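# Move two cart bottles into fridge, close door

## Task

Remove both bottles from the cart, set each one standing upright inside the refrigerator, and then close the refrigerator door completely. At the end the cart has to rest on its wheels, no glass bottle may drop any real distance, the door must never be swung hard in either direction, and the robot must not topple or be left leaning. Anything that stays in place only because the robot is holding it at the end does not count.

## Robot and tools

ROBOT. A TidyBot++: a mobile base (0.54 m long, 0.50 m wide, 0.38 m high) on four powered casters, carrying one seven-joint arm with a two-finger gripper. The shoulder sits 0.12 m ahead of the base centre, 0.68 m up. Two cameras: base_camera (fixed on the base, looking forward) and wrist_camera (looks along the hand). The arm begins folded, hand down; folded, it pokes up to 0.08 m beyond the base front and the elbow reaches up to 1.15 m high. Loose objects may occasionally get nudged by something.

FRAMES. Base frame: origin on the floor below the base centre, x forward, y left, z up. hand_pose is reported in it: the point between the finger pads, its z axis out along the fingers, its y axis the closing direction. The odometry frame is the base frame where the scene began. base_odometry counts wheel rotation only (slip shows as travel, drift of a few cm and degrees over many moves); heading is positive leftward, -3.142 to 3.142. base_tilt is in degrees, forward and right positive, with about 1 degree of fixed bias plus noise.

execute_actions(actions, cameras). actions is a list holding exactly one action, or empty to just read state and images. An action may contain "base", "joints", or both, plus optional "speeds"; its motions start together. base takes a single relative offset from where the base last measured itself: translate_m (metres, forward +, -2 to 2), strafe_m (metres, left +, -2 to 2) or rotate_rad (radians, counter-clockwise from above +, -6.3 to 6.3). joints is a dictionary of absolute targets by name: joint_1_rad (any angle; turns the whole arm about vertical, positive = clockwise from above, opposite to heading), joint_2_rad shoulder (-2.249 to 2.249), joint_3_rad (any angle; upper-arm roll), joint_4_rad elbow (-2.579 to 2.579), joint_5_rad (any angle; forearm roll), joint_6_rad wrist (-2.099 to 2.099), joint_7_rad (any angle; hand roll; hand down, positive is counter-clockwise from above, and at 1.57 fingers open toward robot left/right), gripper_pos 0 (open, ~85 mm gap) to 1 (closed; gap about 85 x (1 - gripper_pos) mm). Done tolerances: ±0.039 rad for joints 1-4, ±0.056 for 5-7, ±0.03 for the gripper. Any-angle joints take the short way; send steps under half a turn to go further. speeds caps top speed for this action only: translate_m/strafe_m 0.05 to 0.5 m/s, rotate_rad 0.1 to 1.57 rad/s (the maxima are defaults). A base move needing over 8.667 s at its top speed is refused, as is any unknown key or out-of-range value (nothing moves). Omitted joints or base may keep pushing toward an old target. cameras: list of "base_camera", "wrist_camera" or "all"; omitted/null = all, [] = none.

Arm geometry, with joint_1_rad = 0, joint_3_rad = 3.14, joint_5_rad = 0 (roughly the start): the arm stays in the base's x-z plane. Segment angles from vertical (forward +): upper arm (0.42 m) = j2; forearm (0.31 m) = j2 - j4; hand (0.31 m, wrist to hand point) = j2 - j4 - j6. Reach ahead of the shoulder = sum of length x sin(angle); height above it = sum of length x cos(angle). A downward hand reaches at most about 0.94 m high, only near the base. Closed fingertips stick out about 20 mm past the hand point.

wait(seconds): 0 to 10 s, commands nothing, returns state and images. zoom_image(camera, region): enlarges [x0, y0, x1, y1] pixels (origin top-left, max 504 x 504) of that camera's latest full image. read_manual(section): licence texts only. finished_scene(scene): ends the current scene by its number, irreversibly; the goal must already hold and remain held.

RESULTS. base_status and joint_status per motion: "done"; "off_target" (stopped away, may still push); "contact_stop"/"time_out" (target dropped, holds there). For the base, "done" only means wheels turned enough; a blocked base can report done while short. "joint command not followed" with "cause:" means arm targets were withheld (e.g. a self-collision check; nothing stops the arm hitting the base), and those joints read "not_followed" and may be retried on later actions; the gripper still moves. on_its_own lists uncommanded changes. motor_effort is percent of max, bracket = peak, with fixed bias and noise. "ARM HIT" = hard arm contact with base or itself. A stop in one call cancels the reply's later calls. Motor temperatures are listed per arm joint; MOTOR HOT from 60 °C, and at 75 °C an OVER-TEMPERATURE FAULT makes the arm sag, with keys marked limit_stop_at_motor_heat (resend those targets). Holding loads heats motors, even while you think.

ACCURACY. Friction can leave joints slightly off while reporting all done; resending a target does nothing. Fix by sending last command + (wanted - read) for each joint. Held loads make the arm sag (not compensated); never command a joint to its current reading while holding something. hand_pose can be off 1-2 cm; trust the cameras. The robot holds its last command while you think.

AVOID. Driving while the arm is caught above about 0.8 m (tipping); horizontal pushes or pulls on a raised hand (can lift wheels); ramming the arm into things (torque fault: joints 1-4 limit 104.5 N m, warn 56.7; joints 5-7 limit 51.3, warn 29.4; a fault freezes arm and gripper 10 s). Blocked joints push harder with each correction. Don't drop bottles, swing the door fast, knock the cart over, or leave the robot tilted; back away to right a leaning robot.

Each tool is called after "Request:" by a JSON object that holds its "op" and its "data".

## Session

Request:
{"op": "execute_actions", "data": {"actions": []}}

Scene clock: 0.00 s.
Motor temperatures (°C, as the motors report them): [34 36 30 33 37 43 40]
base_odometry: x=+0.000 y=+0.000 heading=+0.000 (m, m, rad; odometry frame)
base_tilt: forward=-0.1 right=+0.3 (deg)
base_status: not commanded
joint_positions: joint_1_rad=-0.020 joint_2_rad=-0.346 joint_3_rad=+3.132 joint_4_rad=-2.552 joint_5_rad=-0.029 joint_6_rad=-0.871 joint_7_rad=+1.547 gripper_pos=+0.000
joint_status: not commanded
motor_effort: joint_1_rad=+1 joint_2_rad=-2 joint_3_rad=+0 joint_4_rad=+15 joint_5_rad=-1 joint_6_rad=+2 joint_7_rad=+0 (%)
hand_pose: x=+0.2491 y=+0.0119 z=+0.5805 quat_wxyz=(-0.011, +0.999, -0.006, +0.032) (m; base frame)
pictures: base_camera, wrist_camera
Images, in order (width x height): base_camera 644x364, wrist_camera 644x476.

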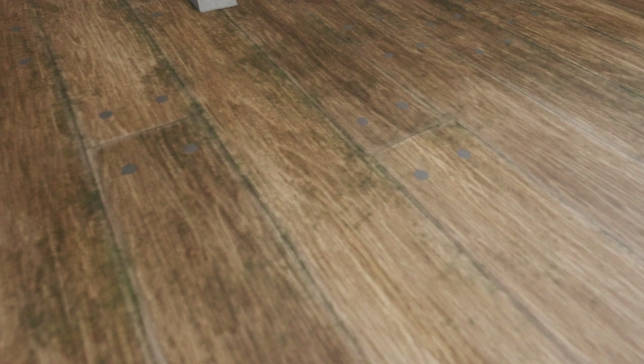

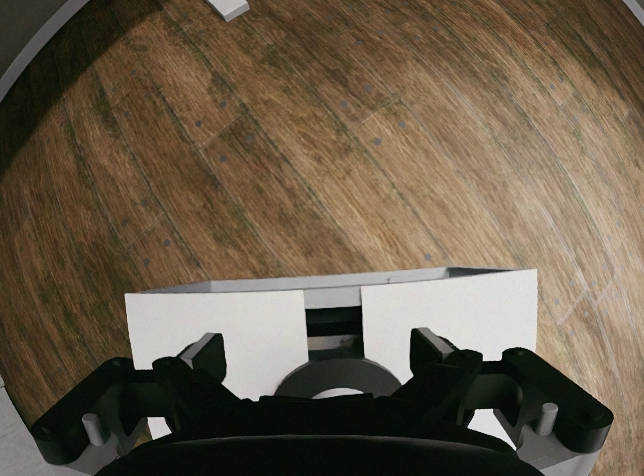

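Request:
{"op": "execute_actions", "data": {"actions": [{"joints":{"joint_6_rad":0.45}}], "cameras": ["wrist_camera"]}}

Request:
{"op": "execute_actions", "data": {"actions": [{"joints":{"joint_1_rad":-1.6}}], "cameras": ["wrist_camera"]}}

Request:
{"op": "execute_actions", "data": {"actions": [{"joints":{"joint_1_rad":2.0}}], "cameras": ["wrist_camera"]}}

Scene clock: 10.27 s.
Motor temperatures (°C, as the motors report them): [34 36 30 34 37 43 40]
base_odometry: x=+0.000 y=+0.000 heading=+0.000 (m, m, rad; odometry frame)
base_tilt: forward=-0.1 right=+0.3 (deg)
base_status: not commanded
joint_positions: joint_1_rad=-0.020 joint_2_rad=-0.346 joint_3_rad=+3.132 joint_4_rad=-2.551 joint_5_rad=-0.029 joint_6_rad=+0.439 joint_7_rad=+1.547 gripper_pos=+0.000
joint_status: all done
motor_effort: joint_1_rad=+0(0) joint_2_rad=-6(6) joint_3_rad=+0(1) joint_4_rad=+17(17) joint_5_rad=-1(1) joint_6_rad=+9(10) joint_7_rad=+0(0) (%)
hand_pose: x=+0.5346 y=+0.0102 z=+0.8308 quat_wxyz=(-0.019, +0.773, -0.011, +0.634) (m; base frame)
pictures: wrist_camera
Images, in order (width x height): wrist_camera 644x476.

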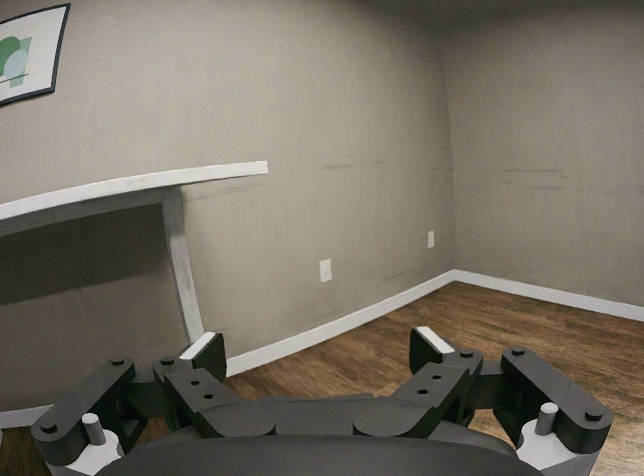

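Scene clock: 13.07 s.
Motor temperatures (°C, as the motors report them): [34 36 30 34 37 43 40]
base_odometry: x=+0.000 y=+0.000 heading=+0.000 (m, m, rad; odometry frame)
base_tilt: forward=-0.1 right=+0.4 (deg)
base_status: not commanded
joint_positions: joint_1_rad=-1.580 joint_2_rad=-0.346 joint_3_rad=+3.132 joint_4_rad=-2.551 joint_5_rad=-0.029 joint_6_rad=+0.439 joint_7_rad=+1.547 gripper_pos=+0.000
joint_status: all done
motor_effort: joint_1_rad=+0(2) joint_2_rad=-6(6) joint_3_rad=+0(1) joint_4_rad=+17(18) joint_5_rad=-1(1) joint_6_rad=+9(9) joint_7_rad=+0(0) (%)
hand_pose: x=+0.1136 y=+0.4157 z=+0.8308 quat_wxyz=(-0.460, +0.557, +0.535, +0.438) (m; base frame)
pictures: wrist_camera
Images, in order (width x height): wrist_camera 644x476.

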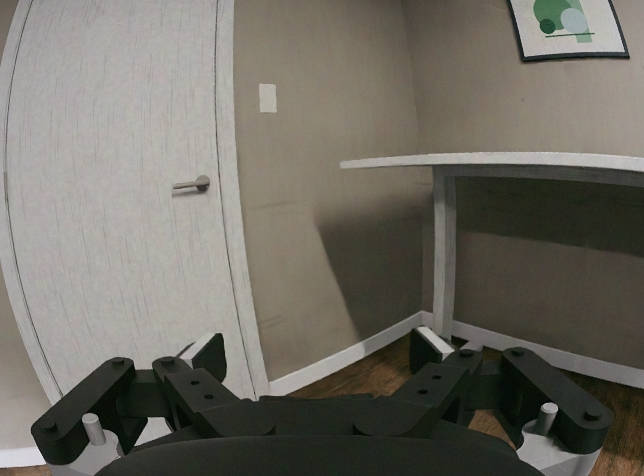

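Scene clock: 16.67 s.
Motor temperatures (°C, as the motors report them): [34 36 30 34 37 43 40]
base_odometry: x=+0.000 y=+0.000 heading=+0.000 (m, m, rad; odometry frame)
base_tilt: forward=-0.1 right=+0.4 (deg)
base_status: not commanded
joint_positions: joint_1_rad=-4.263 joint_2_rad=-0.346 joint_3_rad=+3.132 joint_4_rad=-2.551 joint_5_rad=-0.029 joint_6_rad=+0.439 joint_7_rad=+1.547 gripper_pos=+0.000
joint_status: all done
motor_effort: joint_1_rad=+1(1) joint_2_rad=-6(5) joint_3_rad=+0(1) joint_4_rad=+17(17) joint_5_rad=-1(1) joint_6_rad=+9(9) joint_7_rad=+0(0) (%)
hand_pose: x=-0.0601 y=-0.3752 z=+0.8308 quat_wxyz=(-0.531, -0.395, +0.664, -0.348) (m; base frame)
pictures: wrist_camera
Images, in order (width x height): wrist_camera 644x476.

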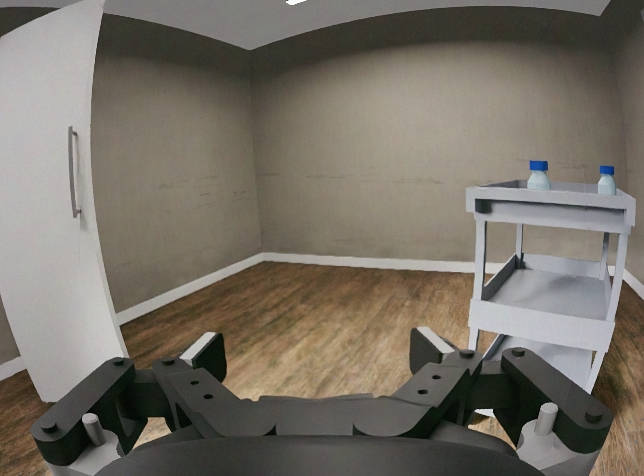

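Request:
{"op": "execute_actions", "data": {"actions": [{"joints":{"joint_1_rad":2.8}}], "cameras": ["wrist_camera"]}}

Request:
{"op": "execute_actions", "data": {"actions": [{"joints":{"joint_1_rad":1.0}}], "cameras": ["wrist_camera"]}}

Scene clock: 22.53 s.
Motor temperatures (°C, as the motors report them): [34 36 30 34 37 43 40]
base_odometry: x=+0.000 y=+0.000 heading=+0.000 (m, m, rad; odometry frame)
base_tilt: forward=-0.1 right=+0.4 (deg)
base_status: not commanded
joint_positions: joint_1_rad=-3.504 joint_2_rad=-0.346 joint_3_rad=+3.132 joint_4_rad=-2.551 joint_5_rad=-0.029 joint_6_rad=+0.439 joint_7_rad=+1.547 gripper_pos=+0.000
joint_status: all done
motor_effort: joint_1_rad=+0(0) joint_2_rad=-6(6) joint_3_rad=+0(1) joint_4_rad=+17(17) joint_5_rad=-1(1) joint_6_rad=+9(9) joint_7_rad=+0(0) (%)
hand_pose: x=-0.2692 y=-0.1488 z=+0.8308 quat_wxyz=(-0.622, -0.120, +0.763, -0.127) (m; base frame)
pictures: wrist_camera
Images, in order (width x height): wrist_camera 644x476.

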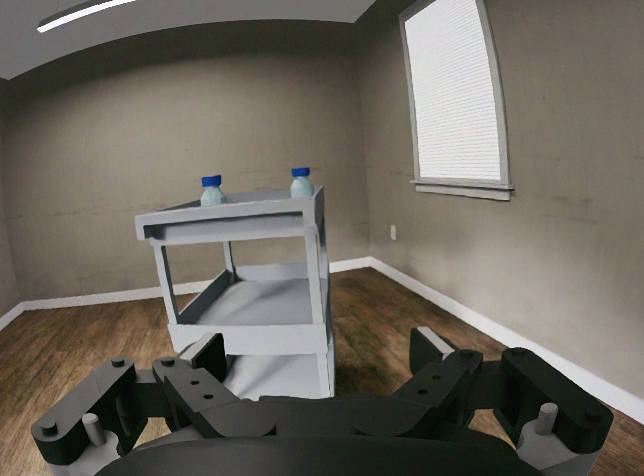

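Scene clock: 25.50 s.
Motor temperatures (°C, as the motors report them): [34 36 30 34 37 43 40]
base_odometry: x=+0.000 y=+0.000 heading=+0.000 (m, m, rad; odometry frame)
base_tilt: forward=-0.1 right=+0.4 (deg)
base_status: not commanded
joint_positions: joint_1_rad=-5.263 joint_2_rad=-0.346 joint_3_rad=+3.132 joint_4_rad=-2.551 joint_5_rad=-0.029 joint_6_rad=+0.439 joint_7_rad=+1.547 gripper_pos=+0.000
joint_status: all done
motor_effort: joint_1_rad=+0(1) joint_2_rad=-6(6) joint_3_rad=+0(1) joint_4_rad=+17(17) joint_5_rad=-1(1) joint_6_rad=+9(9) joint_7_rad=+0(0) (%)
hand_pose: x=+0.3379 y=-0.3534 z=+0.8308 quat_wxyz=(-0.299, -0.665, +0.394, -0.560) (m; base frame)
pictures: wrist_camera
Images, in order (width x height): wrist_camera 644x476.

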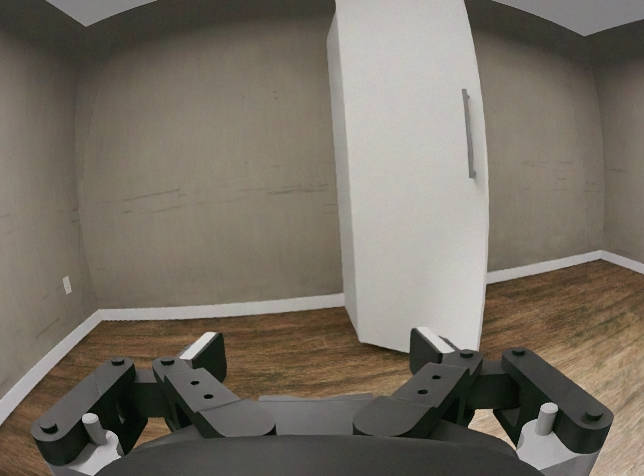

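Request:
{"op": "execute_actions", "data": {"actions": [{"base":{"rotate_rad":-1.02},"joints":{"joint_1_rad":0.0}}]}}

Request:
{"op": "execute_actions", "data": {"actions": [{"base":{"strafe_m":-0.9}}]}}

Scene clock: 41.50 s.
Motor temperatures (°C, as the motors report them): [34 36 30 34 37 43 40]
base_odometry: x=+0.000 y=+0.000 heading=-1.019 (m, m, rad; odometry frame)
base_tilt: forward=-0.1 right=+0.4 (deg)
base_status: done
joint_positions: joint_1_rad=-6.264 joint_2_rad=-0.346 joint_3_rad=+3.132 joint_4_rad=-2.551 joint_5_rad=-0.029 joint_6_rad=+0.439 joint_7_rad=+1.547 gripper_pos=+0.000
joint_status: all done
motor_effort: joint_1_rad=+1(1) joint_2_rad=-6(7) joint_3_rad=+0(1) joint_4_rad=+17(17) joint_5_rad=-1(1) joint_6_rad=+9(9) joint_7_rad=+0(0) (%)
hand_pose: x=+0.5347 y=-0.0064 z=+0.8308 quat_wxyz=(+0.007, -0.772, +0.027, -0.635) (m; base frame)
pictures: base_camera, wrist_camera
Images, in order (width x height): base_camera 644x364, wrist_camera 644x476.

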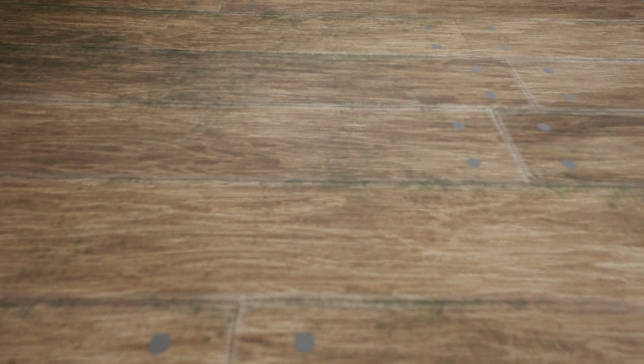

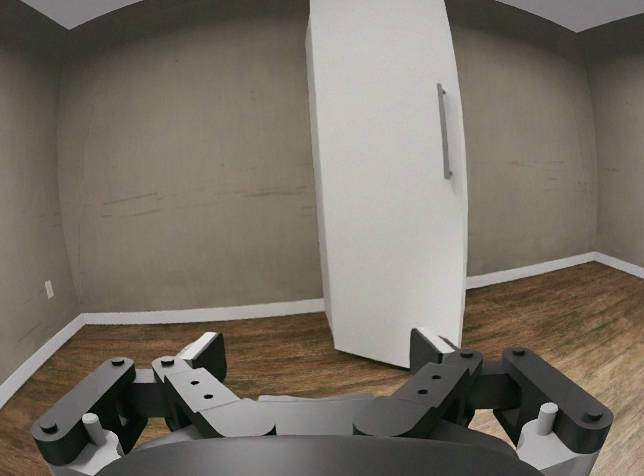

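Scene clock: 44.67 s.
Motor temperatures (°C, as the motors report them): [34 36 30 34 37 43 40]
base_odometry: x=-0.767 y=-0.470 heading=-1.019 (m, m, rad; odometry frame)
base_tilt: forward=-0.2 right=+0.4 (deg)
base_status: done
joint_positions: joint_1_rad=-6.265 joint_2_rad=-0.346 joint_3_rad=+3.133 joint_4_rad=-2.551 joint_5_rad=-0.029 joint_6_rad=+0.439 joint_7_rad=+1.547 gripper_pos=+0.000
joint_status: not commanded
motor_effort: joint_1_rad=+1(1) joint_2_rad=-6(9) joint_3_rad=+0(4) joint_4_rad=+17(19) joint_5_rad=-1(0) joint_6_rad=+9(10) joint_7_rad=+0(0) (%)
hand_pose: x=+0.5347 y=-0.0063 z=+0.8307 quat_wxyz=(+0.007, -0.772, +0.026, -0.635) (m; base frame)
pictures: base_camera, wrist_camera
Images, in order (width x height): base_camera 644x364, wrist_camera 644x476.

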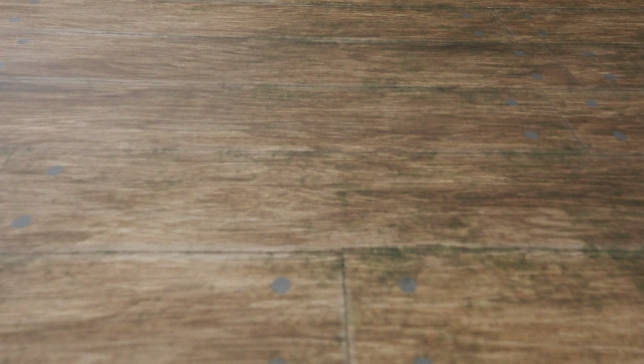

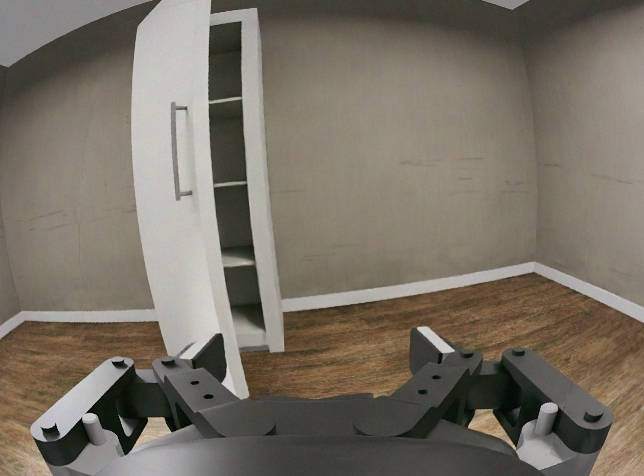

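Request:
{"op": "execute_actions", "data": {"actions": [{"base":{"translate_m":0.6},"joints":{"joint_2_rad":0.9,"joint_4_rad":-1.4,"joint_6_rad":0.73,"gripper_pos":1}}]}}

Request:
{"op": "execute_actions", "data": {"actions": [{"base":{"strafe_m":0.3},"speeds":{"strafe_m":0.1}}]}}

Scene clock: 64.73 s.
Motor temperatures (°C, as the motors report them): [34 36 30 34 37 43 40]
base_odometry: x=-0.453 y=-0.982 heading=-1.019 (m, m, rad; odometry frame)
base_tilt: forward=-0.1 right=+0.4 (deg)
base_status: done
joint_positions: joint_1_rad=-6.266 joint_2_rad=+0.896 joint_3_rad=+3.133 joint_4_rad=-1.409 joint_5_rad=-0.029 joint_6_rad=+0.696 joint_7_rad=+1.547 gripper_pos=+0.999
joint_status: all done
motor_effort: joint_1_rad=+0(1) joint_2_rad=-42(45) joint_3_rad=-1(2) joint_4_rad=+16(20) joint_5_rad=-1(0) joint_6_rad=+9(10) joint_7_rad=+0(0) (%)
hand_pose: x=+0.9919 y=-0.0152 z=+0.7224 quat_wxyz=(+0.008, -0.720, +0.030, -0.694) (m; base frame)
pictures: base_camera, wrist_camera
Images, in order (width x height): base_camera 644x364, wrist_camera 644x476.

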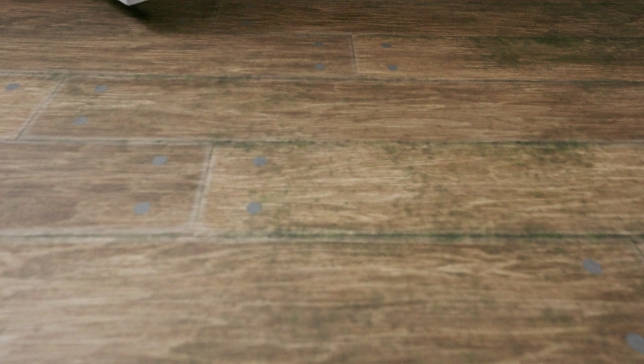

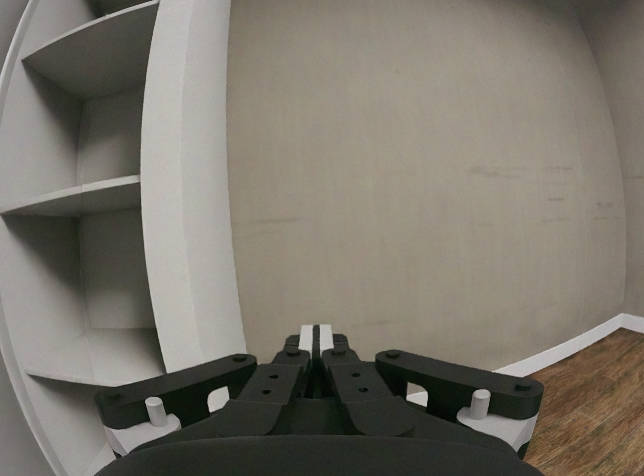

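Scene clock: 68.27 s.
Motor temperatures (°C, as the motors report them): [34 37 30 34 37 43 40]
base_odometry: x=-0.197 y=-0.825 heading=-1.019 (m, m, rad; odometry frame)
base_tilt: forward=-0.1 right=+0.4 (deg)
base_status: done
joint_positions: joint_1_rad=-6.240 joint_2_rad=+0.896 joint_3_rad=+3.151 joint_4_rad=-1.409 joint_5_rad=-0.030 joint_6_rad=+0.701 joint_7_rad=+1.547 gripper_pos=+0.999
joint_status: not commanded
motor_effort: joint_1_rad=-9(12) joint_2_rad=-41(43) joint_3_rad=-5(7) joint_4_rad=+18(20) joint_5_rad=+2(2) joint_6_rad=+9(10) joint_7_rad=+0(0) (%)
hand_pose: x=+0.9908 y=-0.0466 z=+0.7235 quat_wxyz=(-0.010, -0.718, +0.038, -0.695) (m; base frame)
pictures: base_camera, wrist_camera
Images, in order (width x height): base_camera 644x364, wrist_camera 644x476.

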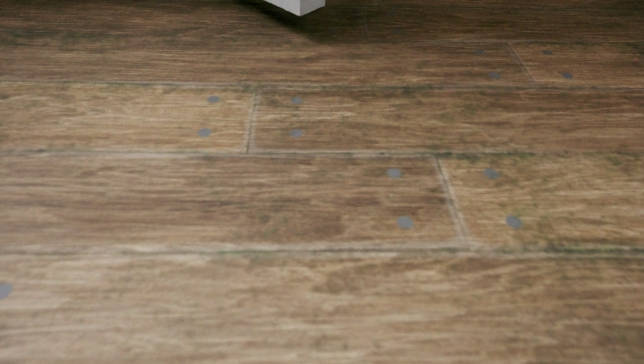

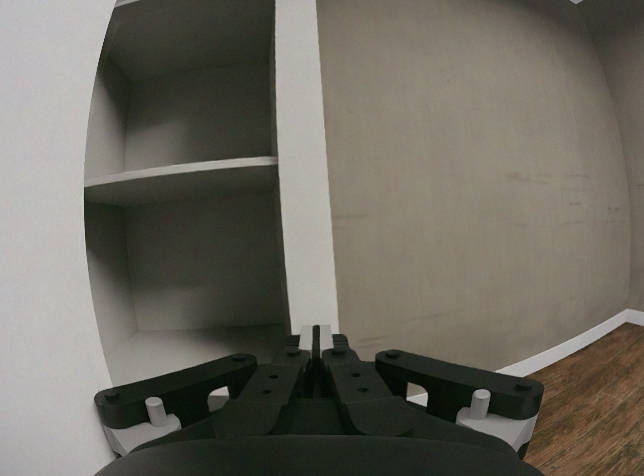

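Request:
{"op": "execute_actions", "data": {"actions": [{"base":{"strafe_m":0.4},"speeds":{"strafe_m":0.06}}]}}

Scene clock: 84.20 s.
Motor temperatures (°C, as the motors report them): [35 37 30 34 37 43 40]
base_odometry: x=+0.142 y=-0.616 heading=-1.025 (m, m, rad; odometry frame)
base_tilt: forward=-0.1 right=+0.4 (deg)
base_status: strafe_m time_out (by the wheels' count: +0.398 of +0.400)
joint_positions: joint_1_rad=-5.983 joint_2_rad=+0.889 joint_3_rad=+3.312 joint_4_rad=-1.429 joint_5_rad=-0.128 joint_6_rad=+0.705 joint_7_rad=+1.547 gripper_pos=+0.999
joint_status: not commanded
motor_effort: joint_1_rad=-55(64) joint_2_rad=-38(43) joint_3_rad=-29(34) joint_4_rad=+23(25) joint_5_rad=+18(20) joint_6_rad=+9(10) joint_7_rad=+1(1) (%)
hand_pose: x=+0.9086 y=-0.3614 z=+0.7267 quat_wxyz=(-0.175, -0.696, +0.171, -0.675) (m; base frame)
pictures: base_camera, wrist_camera
Images, in order (width x height): base_camera 644x364, wrist_camera 644x476.

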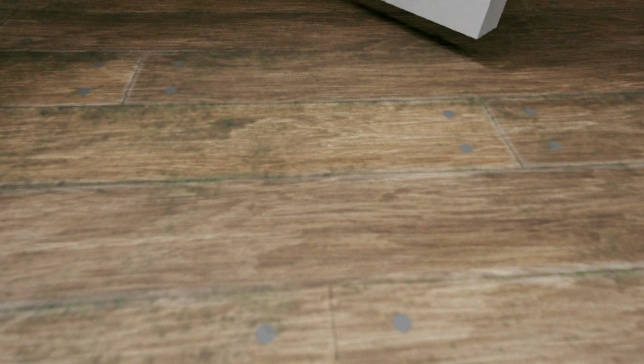

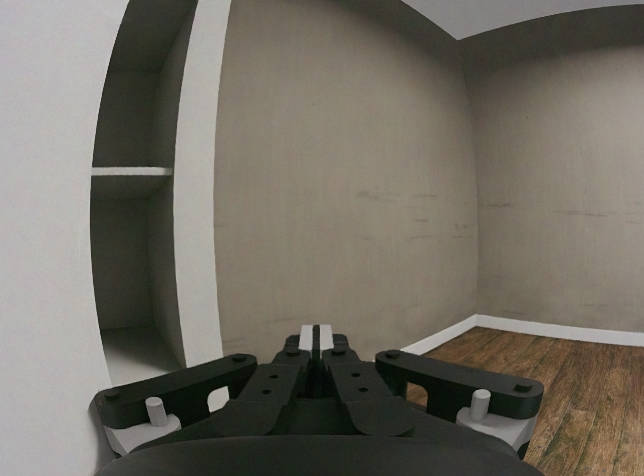

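Request:
{"op": "execute_actions", "data": {"actions": [{"base":{"strafe_m":-0.4},"joints":{"joint_1_rad":0,"joint_3_rad":3.14,"joint_5_rad":0},"speeds":{"strafe_m":0.1}}]}}

Request:
{"op": "execute_actions", "data": {"actions": [{"base":{"translate_m":-0.5},"joints":{"joint_1_rad":-0.3}}]}}

Scene clock: 99.70 s.
Motor temperatures (°C, as the motors report them): [35 38 30 34 37 43 40]
base_odometry: x=-0.200 y=-0.824 heading=-1.024 (m, m, rad; odometry frame)
base_tilt: forward=-0.1 right=+0.3 (deg)
base_status: done
joint_positions: joint_1_rad=-6.273 joint_2_rad=+0.890 joint_3_rad=+3.155 joint_4_rad=-1.410 joint_5_rad=-0.043 joint_6_rad=+0.706 joint_7_rad=+1.547 gripper_pos=+0.999
joint_status: all done
motor_effort: joint_1_rad=+1(54) joint_2_rad=-42(45) joint_3_rad=+0(29) joint_4_rad=+16(24) joint_5_rad=-1(17) joint_6_rad=+9(10) joint_7_rad=+0(1) (%)
hand_pose: x=+0.9913 y=-0.0229 z=+0.7301 quat_wxyz=(+0.000, -0.714, +0.033, -0.699) (m; base frame)
pictures: base_camera, wrist_camera
Images, in order (width x height): base_camera 644x364, wrist_camera 644x476.

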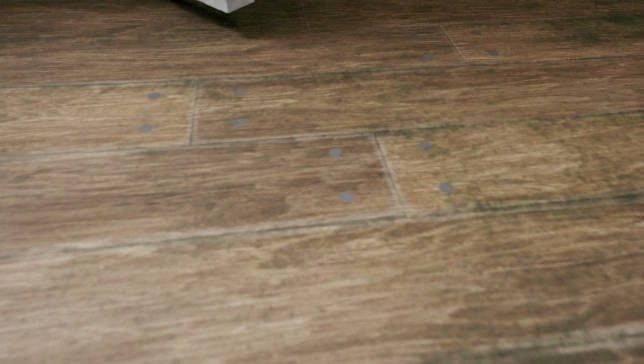

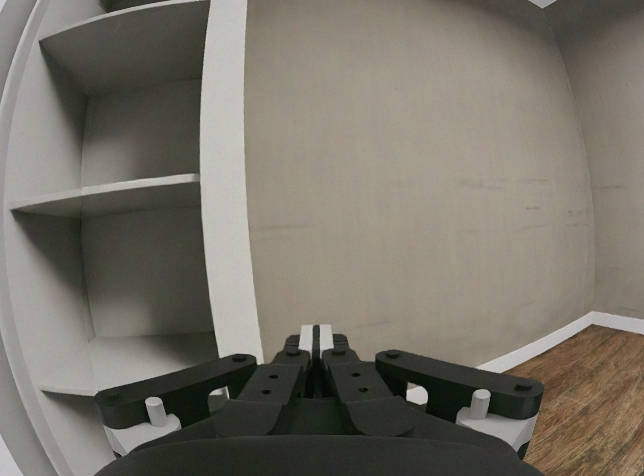

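Scene clock: 102.07 s.
Motor temperatures (°C, as the motors report them): [35 38 30 34 37 43 40]
base_odometry: x=-0.460 y=-0.397 heading=-1.023 (m, m, rad; odometry frame)
base_tilt: forward=-0.1 right=+0.4 (deg)
base_status: done
joint_positions: joint_1_rad=-6.588 joint_2_rad=+0.891 joint_3_rad=+3.145 joint_4_rad=-1.406 joint_5_rad=-0.039 joint_6_rad=+0.706 joint_7_rad=+1.547 gripper_pos=+0.999
joint_status: all done
motor_effort: joint_1_rad=+1(5) joint_2_rad=-43(45) joint_3_rad=+0(2) joint_4_rad=+16(18) joint_5_rad=-1(0) joint_6_rad=+10(10) joint_7_rad=+0(1) (%)
hand_pose: x=+0.9546 y=+0.2541 z=+0.7313 quat_wxyz=(+0.114, -0.710, -0.081, -0.691) (m; base frame)
pictures: base_camera, wrist_camera
Images, in order (width x height): base_camera 644x364, wrist_camera 644x476.

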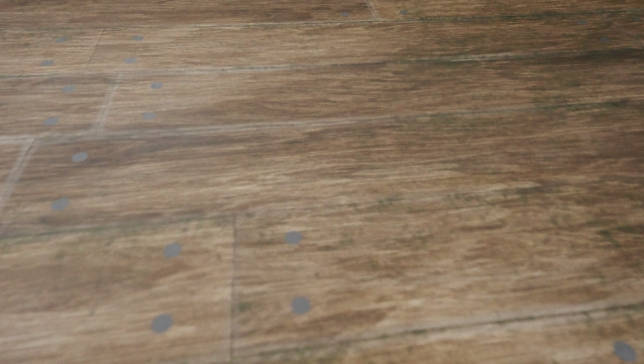

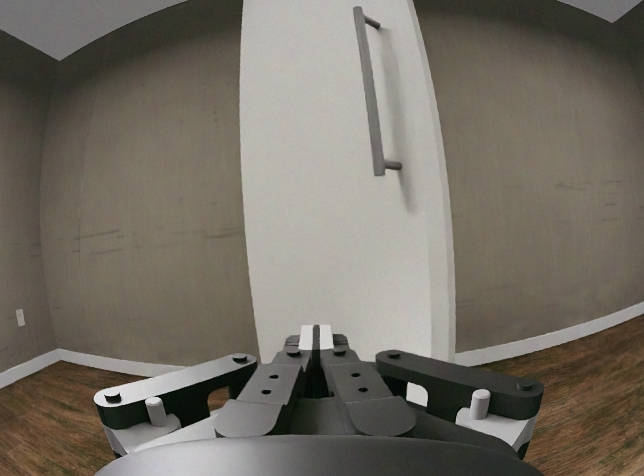

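Request:
{"op": "execute_actions", "data": {"actions": [{"base":{"rotate_rad":0.12},"joints":{"joint_1_rad":0,"joint_2_rad":-0.346,"joint_4_rad":-2.55,"joint_6_rad":0.45}}]}}

Request:
{"op": "execute_actions", "data": {"actions": [{"base":{"strafe_m":-0.4}}]}}

Scene clock: 119.73 s.
Motor temperatures (°C, as the motors report them): [35 39 30 34 37 43 40]
base_odometry: x=-0.461 y=-0.397 heading=-0.903 (m, m, rad; odometry frame)
base_tilt: forward=-0.1 right=+0.4 (deg)
base_status: done
joint_positions: joint_1_rad=-6.306 joint_2_rad=-0.336 joint_3_rad=+3.133 joint_4_rad=-2.543 joint_5_rad=-0.037 joint_6_rad=+0.482 joint_7_rad=+1.547 gripper_pos=+0.999
joint_status: all done
motor_effort: joint_1_rad=+1(8) joint_2_rad=-6(46) joint_3_rad=+0(3) joint_4_rad=+17(19) joint_5_rad=-1(2) joint_6_rad=+9(9) joint_7_rad=+0(0) (%)
hand_pose: x=+0.5404 y=+0.0095 z=+0.8445 quat_wxyz=(+0.021, -0.759, +0.014, -0.650) (m; base frame)
pictures: base_camera, wrist_camera
Images, in order (width x height): base_camera 644x364, wrist_camera 644x476.

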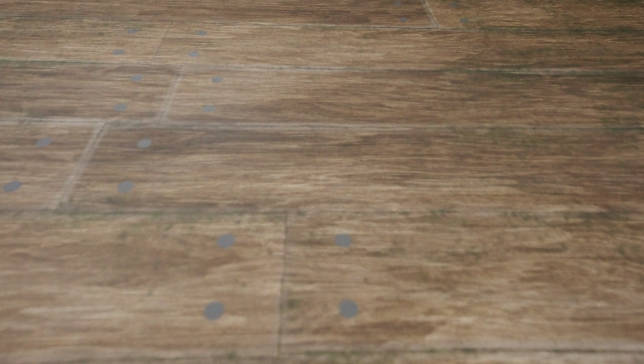

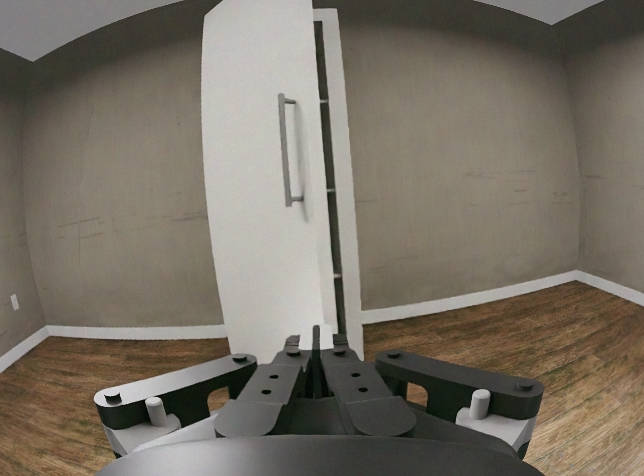

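Scene clock: 121.90 s.
Motor temperatures (°C, as the motors report them): [35 38 30 34 37 43 40]
base_odometry: x=-0.774 y=-0.646 heading=-0.902 (m, m, rad; odometry frame)
base_tilt: forward=-0.1 right=+0.5 (deg)
base_status: done
joint_positions: joint_1_rad=-6.303 joint_2_rad=-0.336 joint_3_rad=+3.134 joint_4_rad=-2.543 joint_5_rad=-0.037 joint_6_rad=+0.482 joint_7_rad=+1.547 gripper_pos=+0.999
joint_status: not commanded
motor_effort: joint_1_rad=+1(1) joint_2_rad=-6(7) joint_3_rad=+0(2) joint_4_rad=+17(18) joint_5_rad=-1(0) joint_6_rad=+9(10) joint_7_rad=+0(0) (%)
hand_pose: x=+0.5404 y=+0.0078 z=+0.8445 quat_wxyz=(+0.020, -0.759, +0.016, -0.650) (m; base frame)
pictures: base_camera, wrist_camera
Images, in order (width x height): base_camera 644x364, wrist_camera 644x476.

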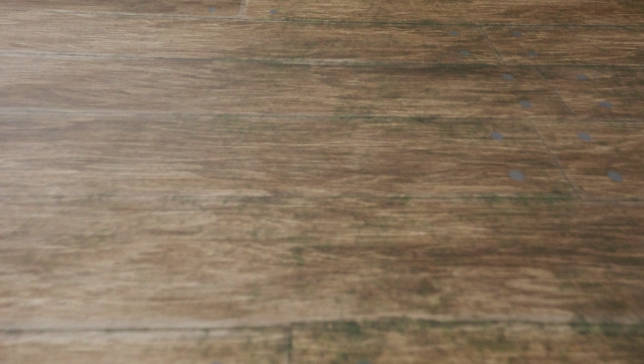

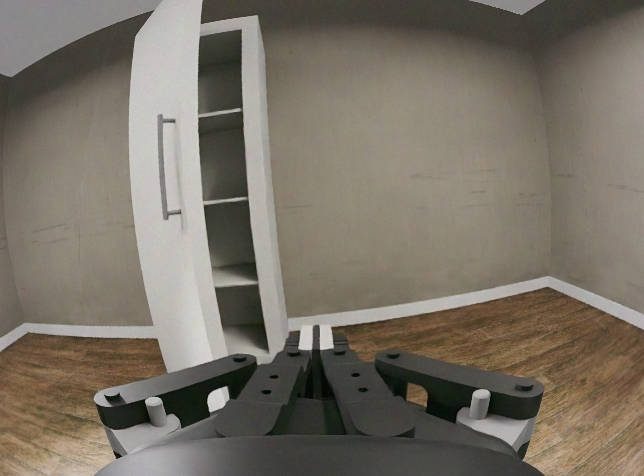

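Request:
{"op": "execute_actions", "data": {"actions": [{"base":{"translate_m":1.2},"joints":{"joint_6_rad":-0.87}}]}}

Request:
{"op": "execute_actions", "data": {"actions": [{"joints":{"joint_1_rad":-1.2,"joint_6_rad":0.2}}]}}

Scene clock: 129.40 s.
Motor temperatures (°C, as the motors report them): [35 38 30 34 37 43 40]
base_odometry: x=-0.030 y=-1.587 heading=-0.902 (m, m, rad; odometry frame)
base_tilt: forward=-0.1 right=+0.4 (deg)
base_status: done
joint_positions: joint_1_rad=-6.302 joint_2_rad=-0.344 joint_3_rad=+3.134 joint_4_rad=-2.549 joint_5_rad=-0.036 joint_6_rad=-0.859 joint_7_rad=+1.547 gripper_pos=+0.999
joint_status: all done
motor_effort: joint_1_rad=+0(2) joint_2_rad=-1(6) joint_3_rad=+0(1) joint_4_rad=+13(18) joint_5_rad=-1(2) joint_6_rad=+1(10) joint_7_rad=+0(0) (%)
hand_pose: x=+0.2541 y=+0.0131 z=+0.5813 quat_wxyz=(+0.014, -0.999, +0.010, -0.038) (m; base frame)
pictures: base_camera, wrist_camera
Images, in order (width x height): base_camera 644x364, wrist_camera 644x476.

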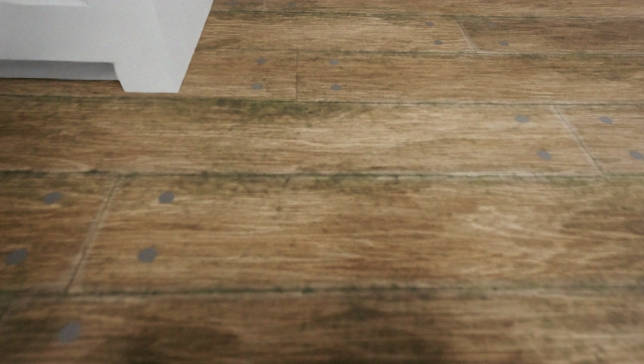

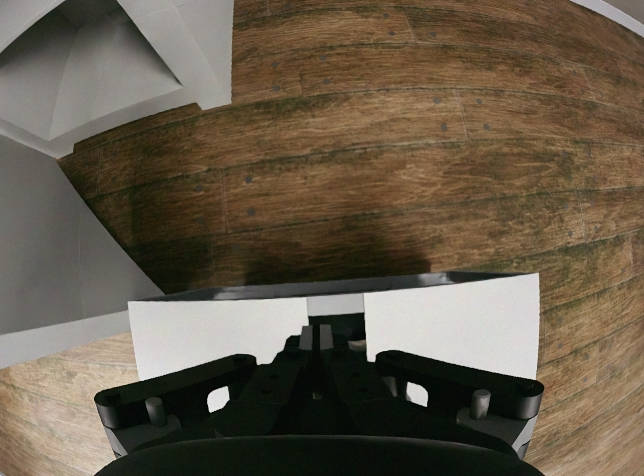

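Scene clock: 131.87 s.
Motor temperatures (°C, as the motors report them): [35 38 30 34 37 43 40]
base_odometry: x=-0.030 y=-1.587 heading=-0.902 (m, m, rad; odometry frame)
base_tilt: forward=-0.1 right=+0.4 (deg)
base_status: not commanded
joint_positions: joint_1_rad=-7.463 joint_2_rad=-0.344 joint_3_rad=+3.134 joint_4_rad=-2.549 joint_5_rad=-0.036 joint_6_rad=+0.169 joint_7_rad=+1.547 gripper_pos=+0.999
joint_status: all done
motor_effort: joint_1_rad=+1(0) joint_2_rad=-6(6) joint_3_rad=+0(1) joint_4_rad=+17(17) joint_5_rad=-1(1) joint_6_rad=+9(9) joint_7_rad=+0(0) (%)
hand_pose: x=+0.2652 y=+0.3609 z=+0.7518 quat_wxyz=(+0.303, -0.720, -0.454, -0.428) (m; base frame)
pictures: base_camera, wrist_camera
Images, in order (width x height): base_camera 644x364, wrist_camera 644x476.

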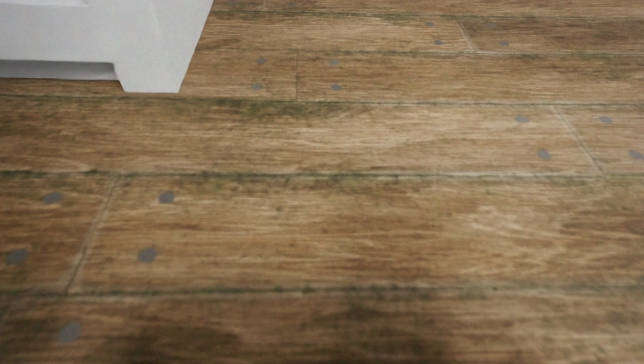

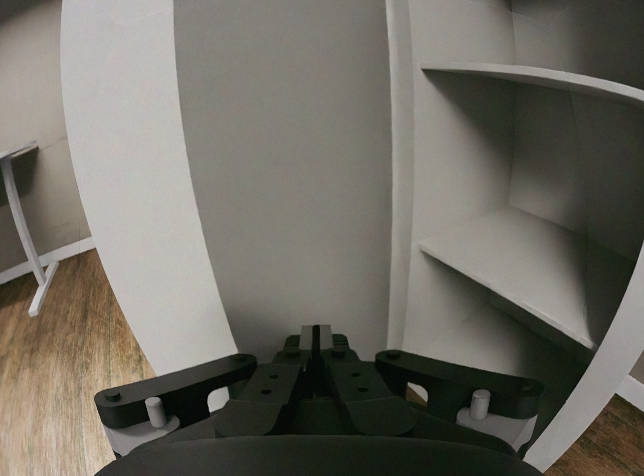

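Request:
{"op": "execute_actions", "data": {"actions": [{"base":{"translate_m":0.3},"joints":{"joint_1_rad":0,"joint_6_rad":-0.87},"speeds":{"translate_m":0.15}}]}}

Request:
{"op": "execute_actions", "data": {"actions": [{"base":{"strafe_m":0.4},"speeds":{"strafe_m":0.06}}]}}

Scene clock: 138.50 s.
Motor temperatures (°C, as the motors report them): [35 38 30 34 37 43 40]
base_odometry: x=+0.155 y=-1.823 heading=-0.902 (m, m, rad; odometry frame)
base_tilt: forward=-0.1 right=+0.4 (deg)
base_status: done
joint_positions: joint_1_rad=-6.305 joint_2_rad=-0.344 joint_3_rad=+3.134 joint_4_rad=-2.549 joint_5_rad=-0.036 joint_6_rad=-0.837 joint_7_rad=+1.547 gripper_pos=+0.999
joint_status: all done
motor_effort: joint_1_rad=+0(2) joint_2_rad=-1(7) joint_3_rad=+1(1) joint_4_rad=+13(17) joint_5_rad=-1(1) joint_6_rad=+2(9) joint_7_rad=+0(0) (%)
hand_pose: x=+0.2610 y=+0.0136 z=+0.5819 quat_wxyz=(+0.014, -0.999, +0.009, -0.049) (m; base frame)
pictures: base_camera, wrist_camera
Images, in order (width x height): base_camera 644x364, wrist_camera 644x476.

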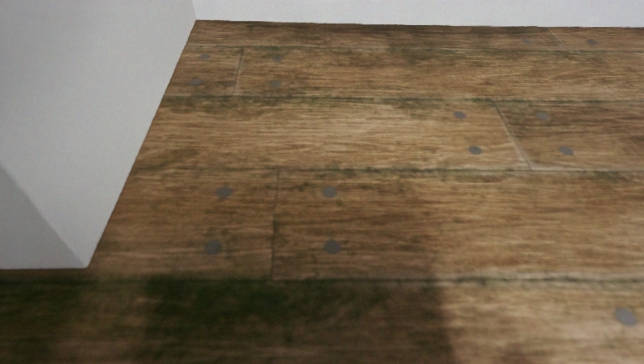

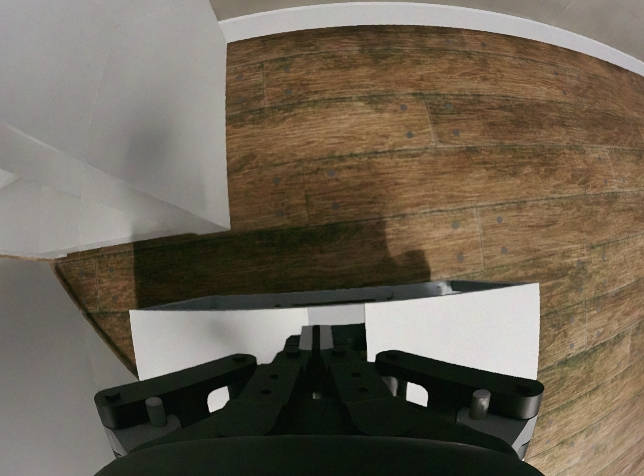

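Scene clock: 145.67 s.
Motor temperatures (°C, as the motors report them): [35 38 30 34 37 43 40]
base_odometry: x=+0.470 y=-1.575 heading=-0.903 (m, m, rad; odometry frame)
base_tilt: forward=-0.1 right=+0.4 (deg)
base_status: done
joint_positions: joint_1_rad=-6.305 joint_2_rad=-0.344 joint_3_rad=+3.134 joint_4_rad=-2.549 joint_5_rad=-0.036 joint_6_rad=-0.837 joint_7_rad=+1.547 gripper_pos=+0.999
joint_status: not commanded
motor_effort: joint_1_rad=+0(0) joint_2_rad=-1(2) joint_3_rad=+0(1) joint_4_rad=+13(13) joint_5_rad=-1(2) joint_6_rad=+2(2) joint_7_rad=+0(1) (%)
hand_pose: x=+0.2607 y=+0.0135 z=+0.5819 quat_wxyz=(+0.014, -0.999, +0.009, -0.049) (m; base frame)
pictures: base_camera, wrist_camera
Images, in order (width x height): base_camera 644x364, wrist_camera 644x476.

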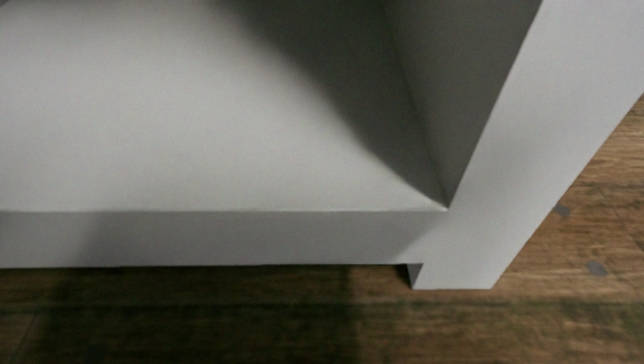

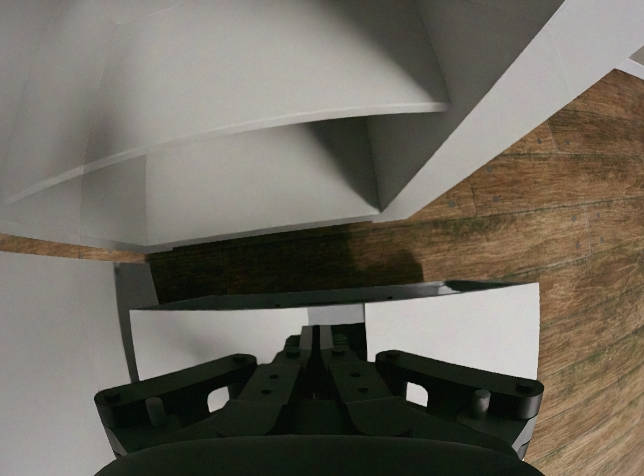

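Request:
{"op": "execute_actions", "data": {"actions": [{"base":{"translate_m":-0.25},"speeds":{"translate_m":0.15}}], "cameras": []}}

Request:
{"op": "execute_actions", "data": {"actions": [{"base":{"strafe_m":0.2},"speeds":{"strafe_m":0.06}}]}}

Request:
{"op": "execute_actions", "data": {"actions": [{"base":{"translate_m":-0.7},"joints":{"joint_6_rad":0.45,"gripper_pos":0}}]}}

Scene clock: 152.40 s.
Motor temperatures (°C, as the motors report them): [35 38 30 34 37 43 40]
base_odometry: x=+0.315 y=-1.379 heading=-0.903 (m, m, rad; odometry frame)
base_tilt: forward=-0.1 right=+0.4 (deg)
base_status: done
joint_positions: joint_1_rad=-6.305 joint_2_rad=-0.344 joint_3_rad=+3.134 joint_4_rad=-2.549 joint_5_rad=-0.036 joint_6_rad=-0.840 joint_7_rad=+1.547 gripper_pos=+0.999
joint_status: not commanded
motor_effort: joint_1_rad=+0(1) joint_2_rad=-1(3) joint_3_rad=+1(0) joint_4_rad=+13(14) joint_5_rad=-2(2) joint_6_rad=+2(2) joint_7_rad=+0(0) (%)
hand_pose: x=+0.2599 y=+0.0135 z=+0.5818 quat_wxyz=(+0.014, -0.999, +0.009, -0.048) (m; base frame)
pictures: none
No camera images: the call's "cameras" was empty. Leave "cameras" out to get every camera's image.

Scene clock: 159.13 s.
Motor temperatures (°C, as the motors report them): [35 38 30 34 37 43 40]
base_odometry: x=+0.411 y=-1.302 heading=-0.904 (m, m, rad; odometry frame)
base_tilt: forward=+0.0 right=+0.4 (deg)
base_status: strafe_m time_out (by the wheels' count: +0.123 of +0.200)
joint_positions: joint_1_rad=-6.304 joint_2_rad=-0.344 joint_3_rad=+3.135 joint_4_rad=-2.549 joint_5_rad=-0.033 joint_6_rad=-0.842 joint_7_rad=+1.547 gripper_pos=+0.999
joint_status: not commanded
motor_effort: joint_1_rad=+0(1) joint_2_rad=-1(4) joint_3_rad=+0(5) joint_4_rad=+13(14) joint_5_rad=-2(5) joint_6_rad=+2(2) joint_7_rad=+0(0) (%)
hand_pose: x=+0.2592 y=+0.0126 z=+0.5818 quat_wxyz=(+0.013, -0.999, +0.008, -0.047) (m; base frame)
pictures: base_camera, wrist_camera
Images, in order (width x height): base_camera 644x364, wrist_camera 644x476.

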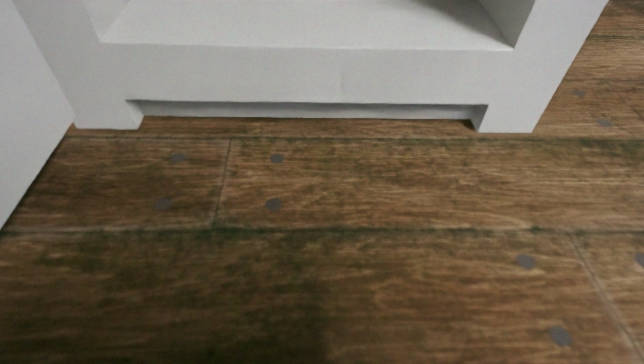

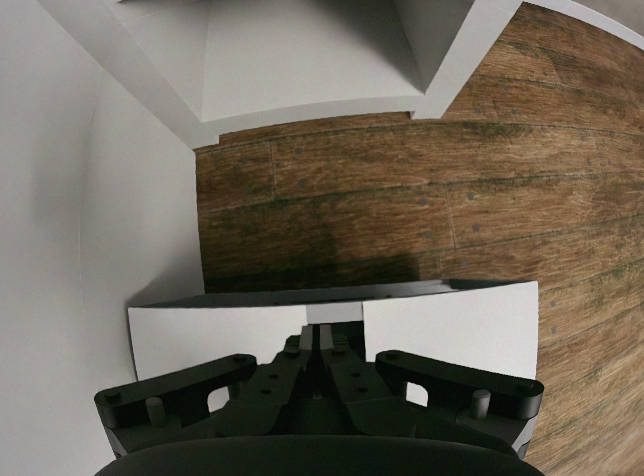

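not run: a stop came earlier in this reply.

Request:
{"op": "execute_actions", "data": {"actions": [{"base":{"strafe_m":-0.04},"speeds":{"strafe_m":0.05}}], "cameras": []}}

Request:
{"op": "execute_actions", "data": {"actions": [{"base":{"translate_m":-0.8},"joints":{"joint_6_rad":0.45,"gripper_pos":0}}]}}

Request:
{"op": "execute_actions", "data": {"actions": [{"base":{"rotate_rad":-1.57}}]}}

Scene clock: 164.73 s.
Motor temperatures (°C, as the motors report them): [35 38 30 34 37 43 40]
base_odometry: x=+0.379 y=-1.327 heading=-0.904 (m, m, rad; odometry frame)
base_tilt: forward=-0.1 right=+0.3 (deg)
base_status: done
joint_positions: joint_1_rad=-6.304 joint_2_rad=-0.344 joint_3_rad=+3.135 joint_4_rad=-2.549 joint_5_rad=-0.033 joint_6_rad=-0.842 joint_7_rad=+1.547 gripper_pos=+0.999
joint_status: not commanded
motor_effort: joint_1_rad=+0(0) joint_2_rad=-2(2) joint_3_rad=+1(1) joint_4_rad=+13(13) joint_5_rad=-1(2) joint_6_rad=+2(2) joint_7_rad=+0(0) (%)
hand_pose: x=+0.2592 y=+0.0126 z=+0.5818 quat_wxyz=(+0.013, -0.999, +0.008, -0.047) (m; base frame)
pictures: none
No camera images: the call's "cameras" was empty. Leave "cameras" out to get every camera's image.

Scene clock: 167.70 s.
Motor temperatures (°C, as the motors report them): [35 38 30 34 37 43 40]
base_odometry: x=-0.115 y=-0.698 heading=-0.904 (m, m, rad; odometry frame)
base_tilt: forward=-0.2 right=+0.3 (deg)
base_status: done
joint_positions: joint_1_rad=-6.304 joint_2_rad=-0.345 joint_3_rad=+3.135 joint_4_rad=-2.548 joint_5_rad=-0.033 joint_6_rad=+0.439 joint_7_rad=+1.547 gripper_pos=+0.000
joint_status: all done
motor_effort: joint_1_rad=+0(1) joint_2_rad=-6(8) joint_3_rad=+0(0) joint_4_rad=+17(18) joint_5_rad=-1(1) joint_6_rad=+9(9) joint_7_rad=+0(0) (%)
hand_pose: x=+0.5357 y=+0.0088 z=+0.8319 quat_wxyz=(+0.019, -0.772, +0.014, -0.635) (m; base frame)
pictures: base_camera, wrist_camera
Images, in order (width x height): base_camera 644x364, wrist_camera 644x476.

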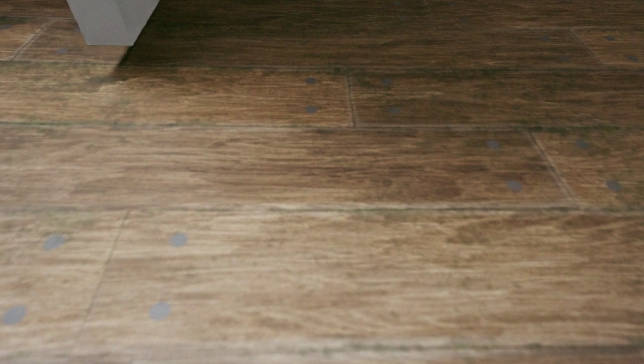

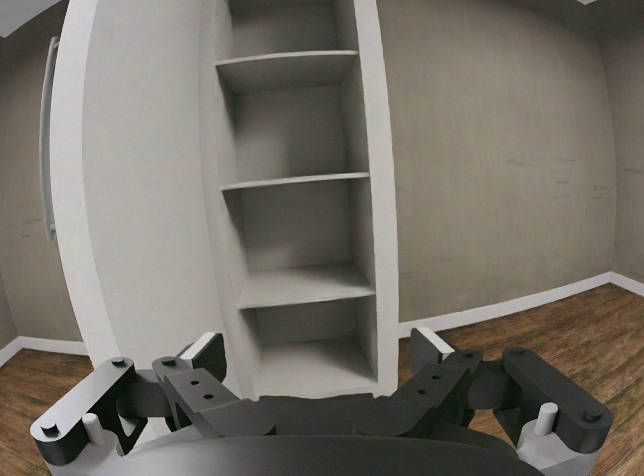

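Scene clock: 170.00 s.
Motor temperatures (°C, as the motors report them): [35 38 30 34 37 43 40]
base_odometry: x=-0.115 y=-0.698 heading=-2.474 (m, m, rad; odometry frame)
base_tilt: forward=-0.2 right=+0.5 (deg)
base_status: done
joint_positions: joint_1_rad=-6.299 joint_2_rad=-0.345 joint_3_rad=+3.135 joint_4_rad=-2.548 joint_5_rad=-0.033 joint_6_rad=+0.439 joint_7_rad=+1.547 gripper_pos=+0.000
joint_status: not commanded
motor_effort: joint_1_rad=+1(2) joint_2_rad=-6(7) joint_3_rad=+0(2) joint_4_rad=+17(17) joint_5_rad=-1(1) joint_6_rad=+9(9) joint_7_rad=+0(0) (%)
hand_pose: x=+0.5357 y=+0.0068 z=+0.8319 quat_wxyz=(+0.018, -0.772, +0.016, -0.635) (m; base frame)
pictures: base_camera, wrist_camera
Images, in order (width x height): base_camera 644x364, wrist_camera 644x476.

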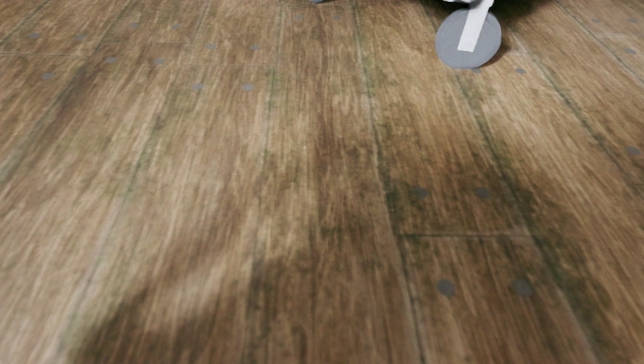

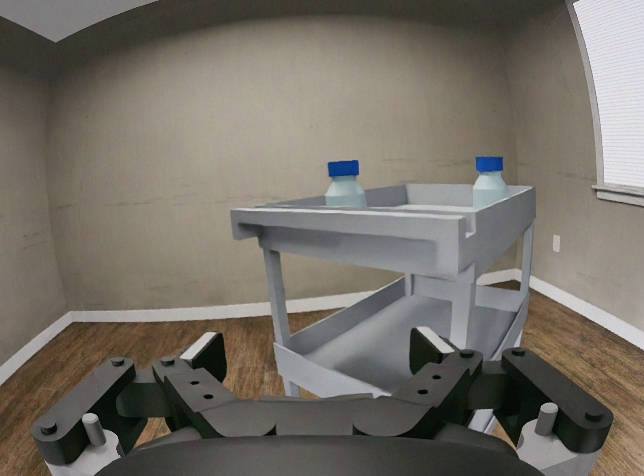

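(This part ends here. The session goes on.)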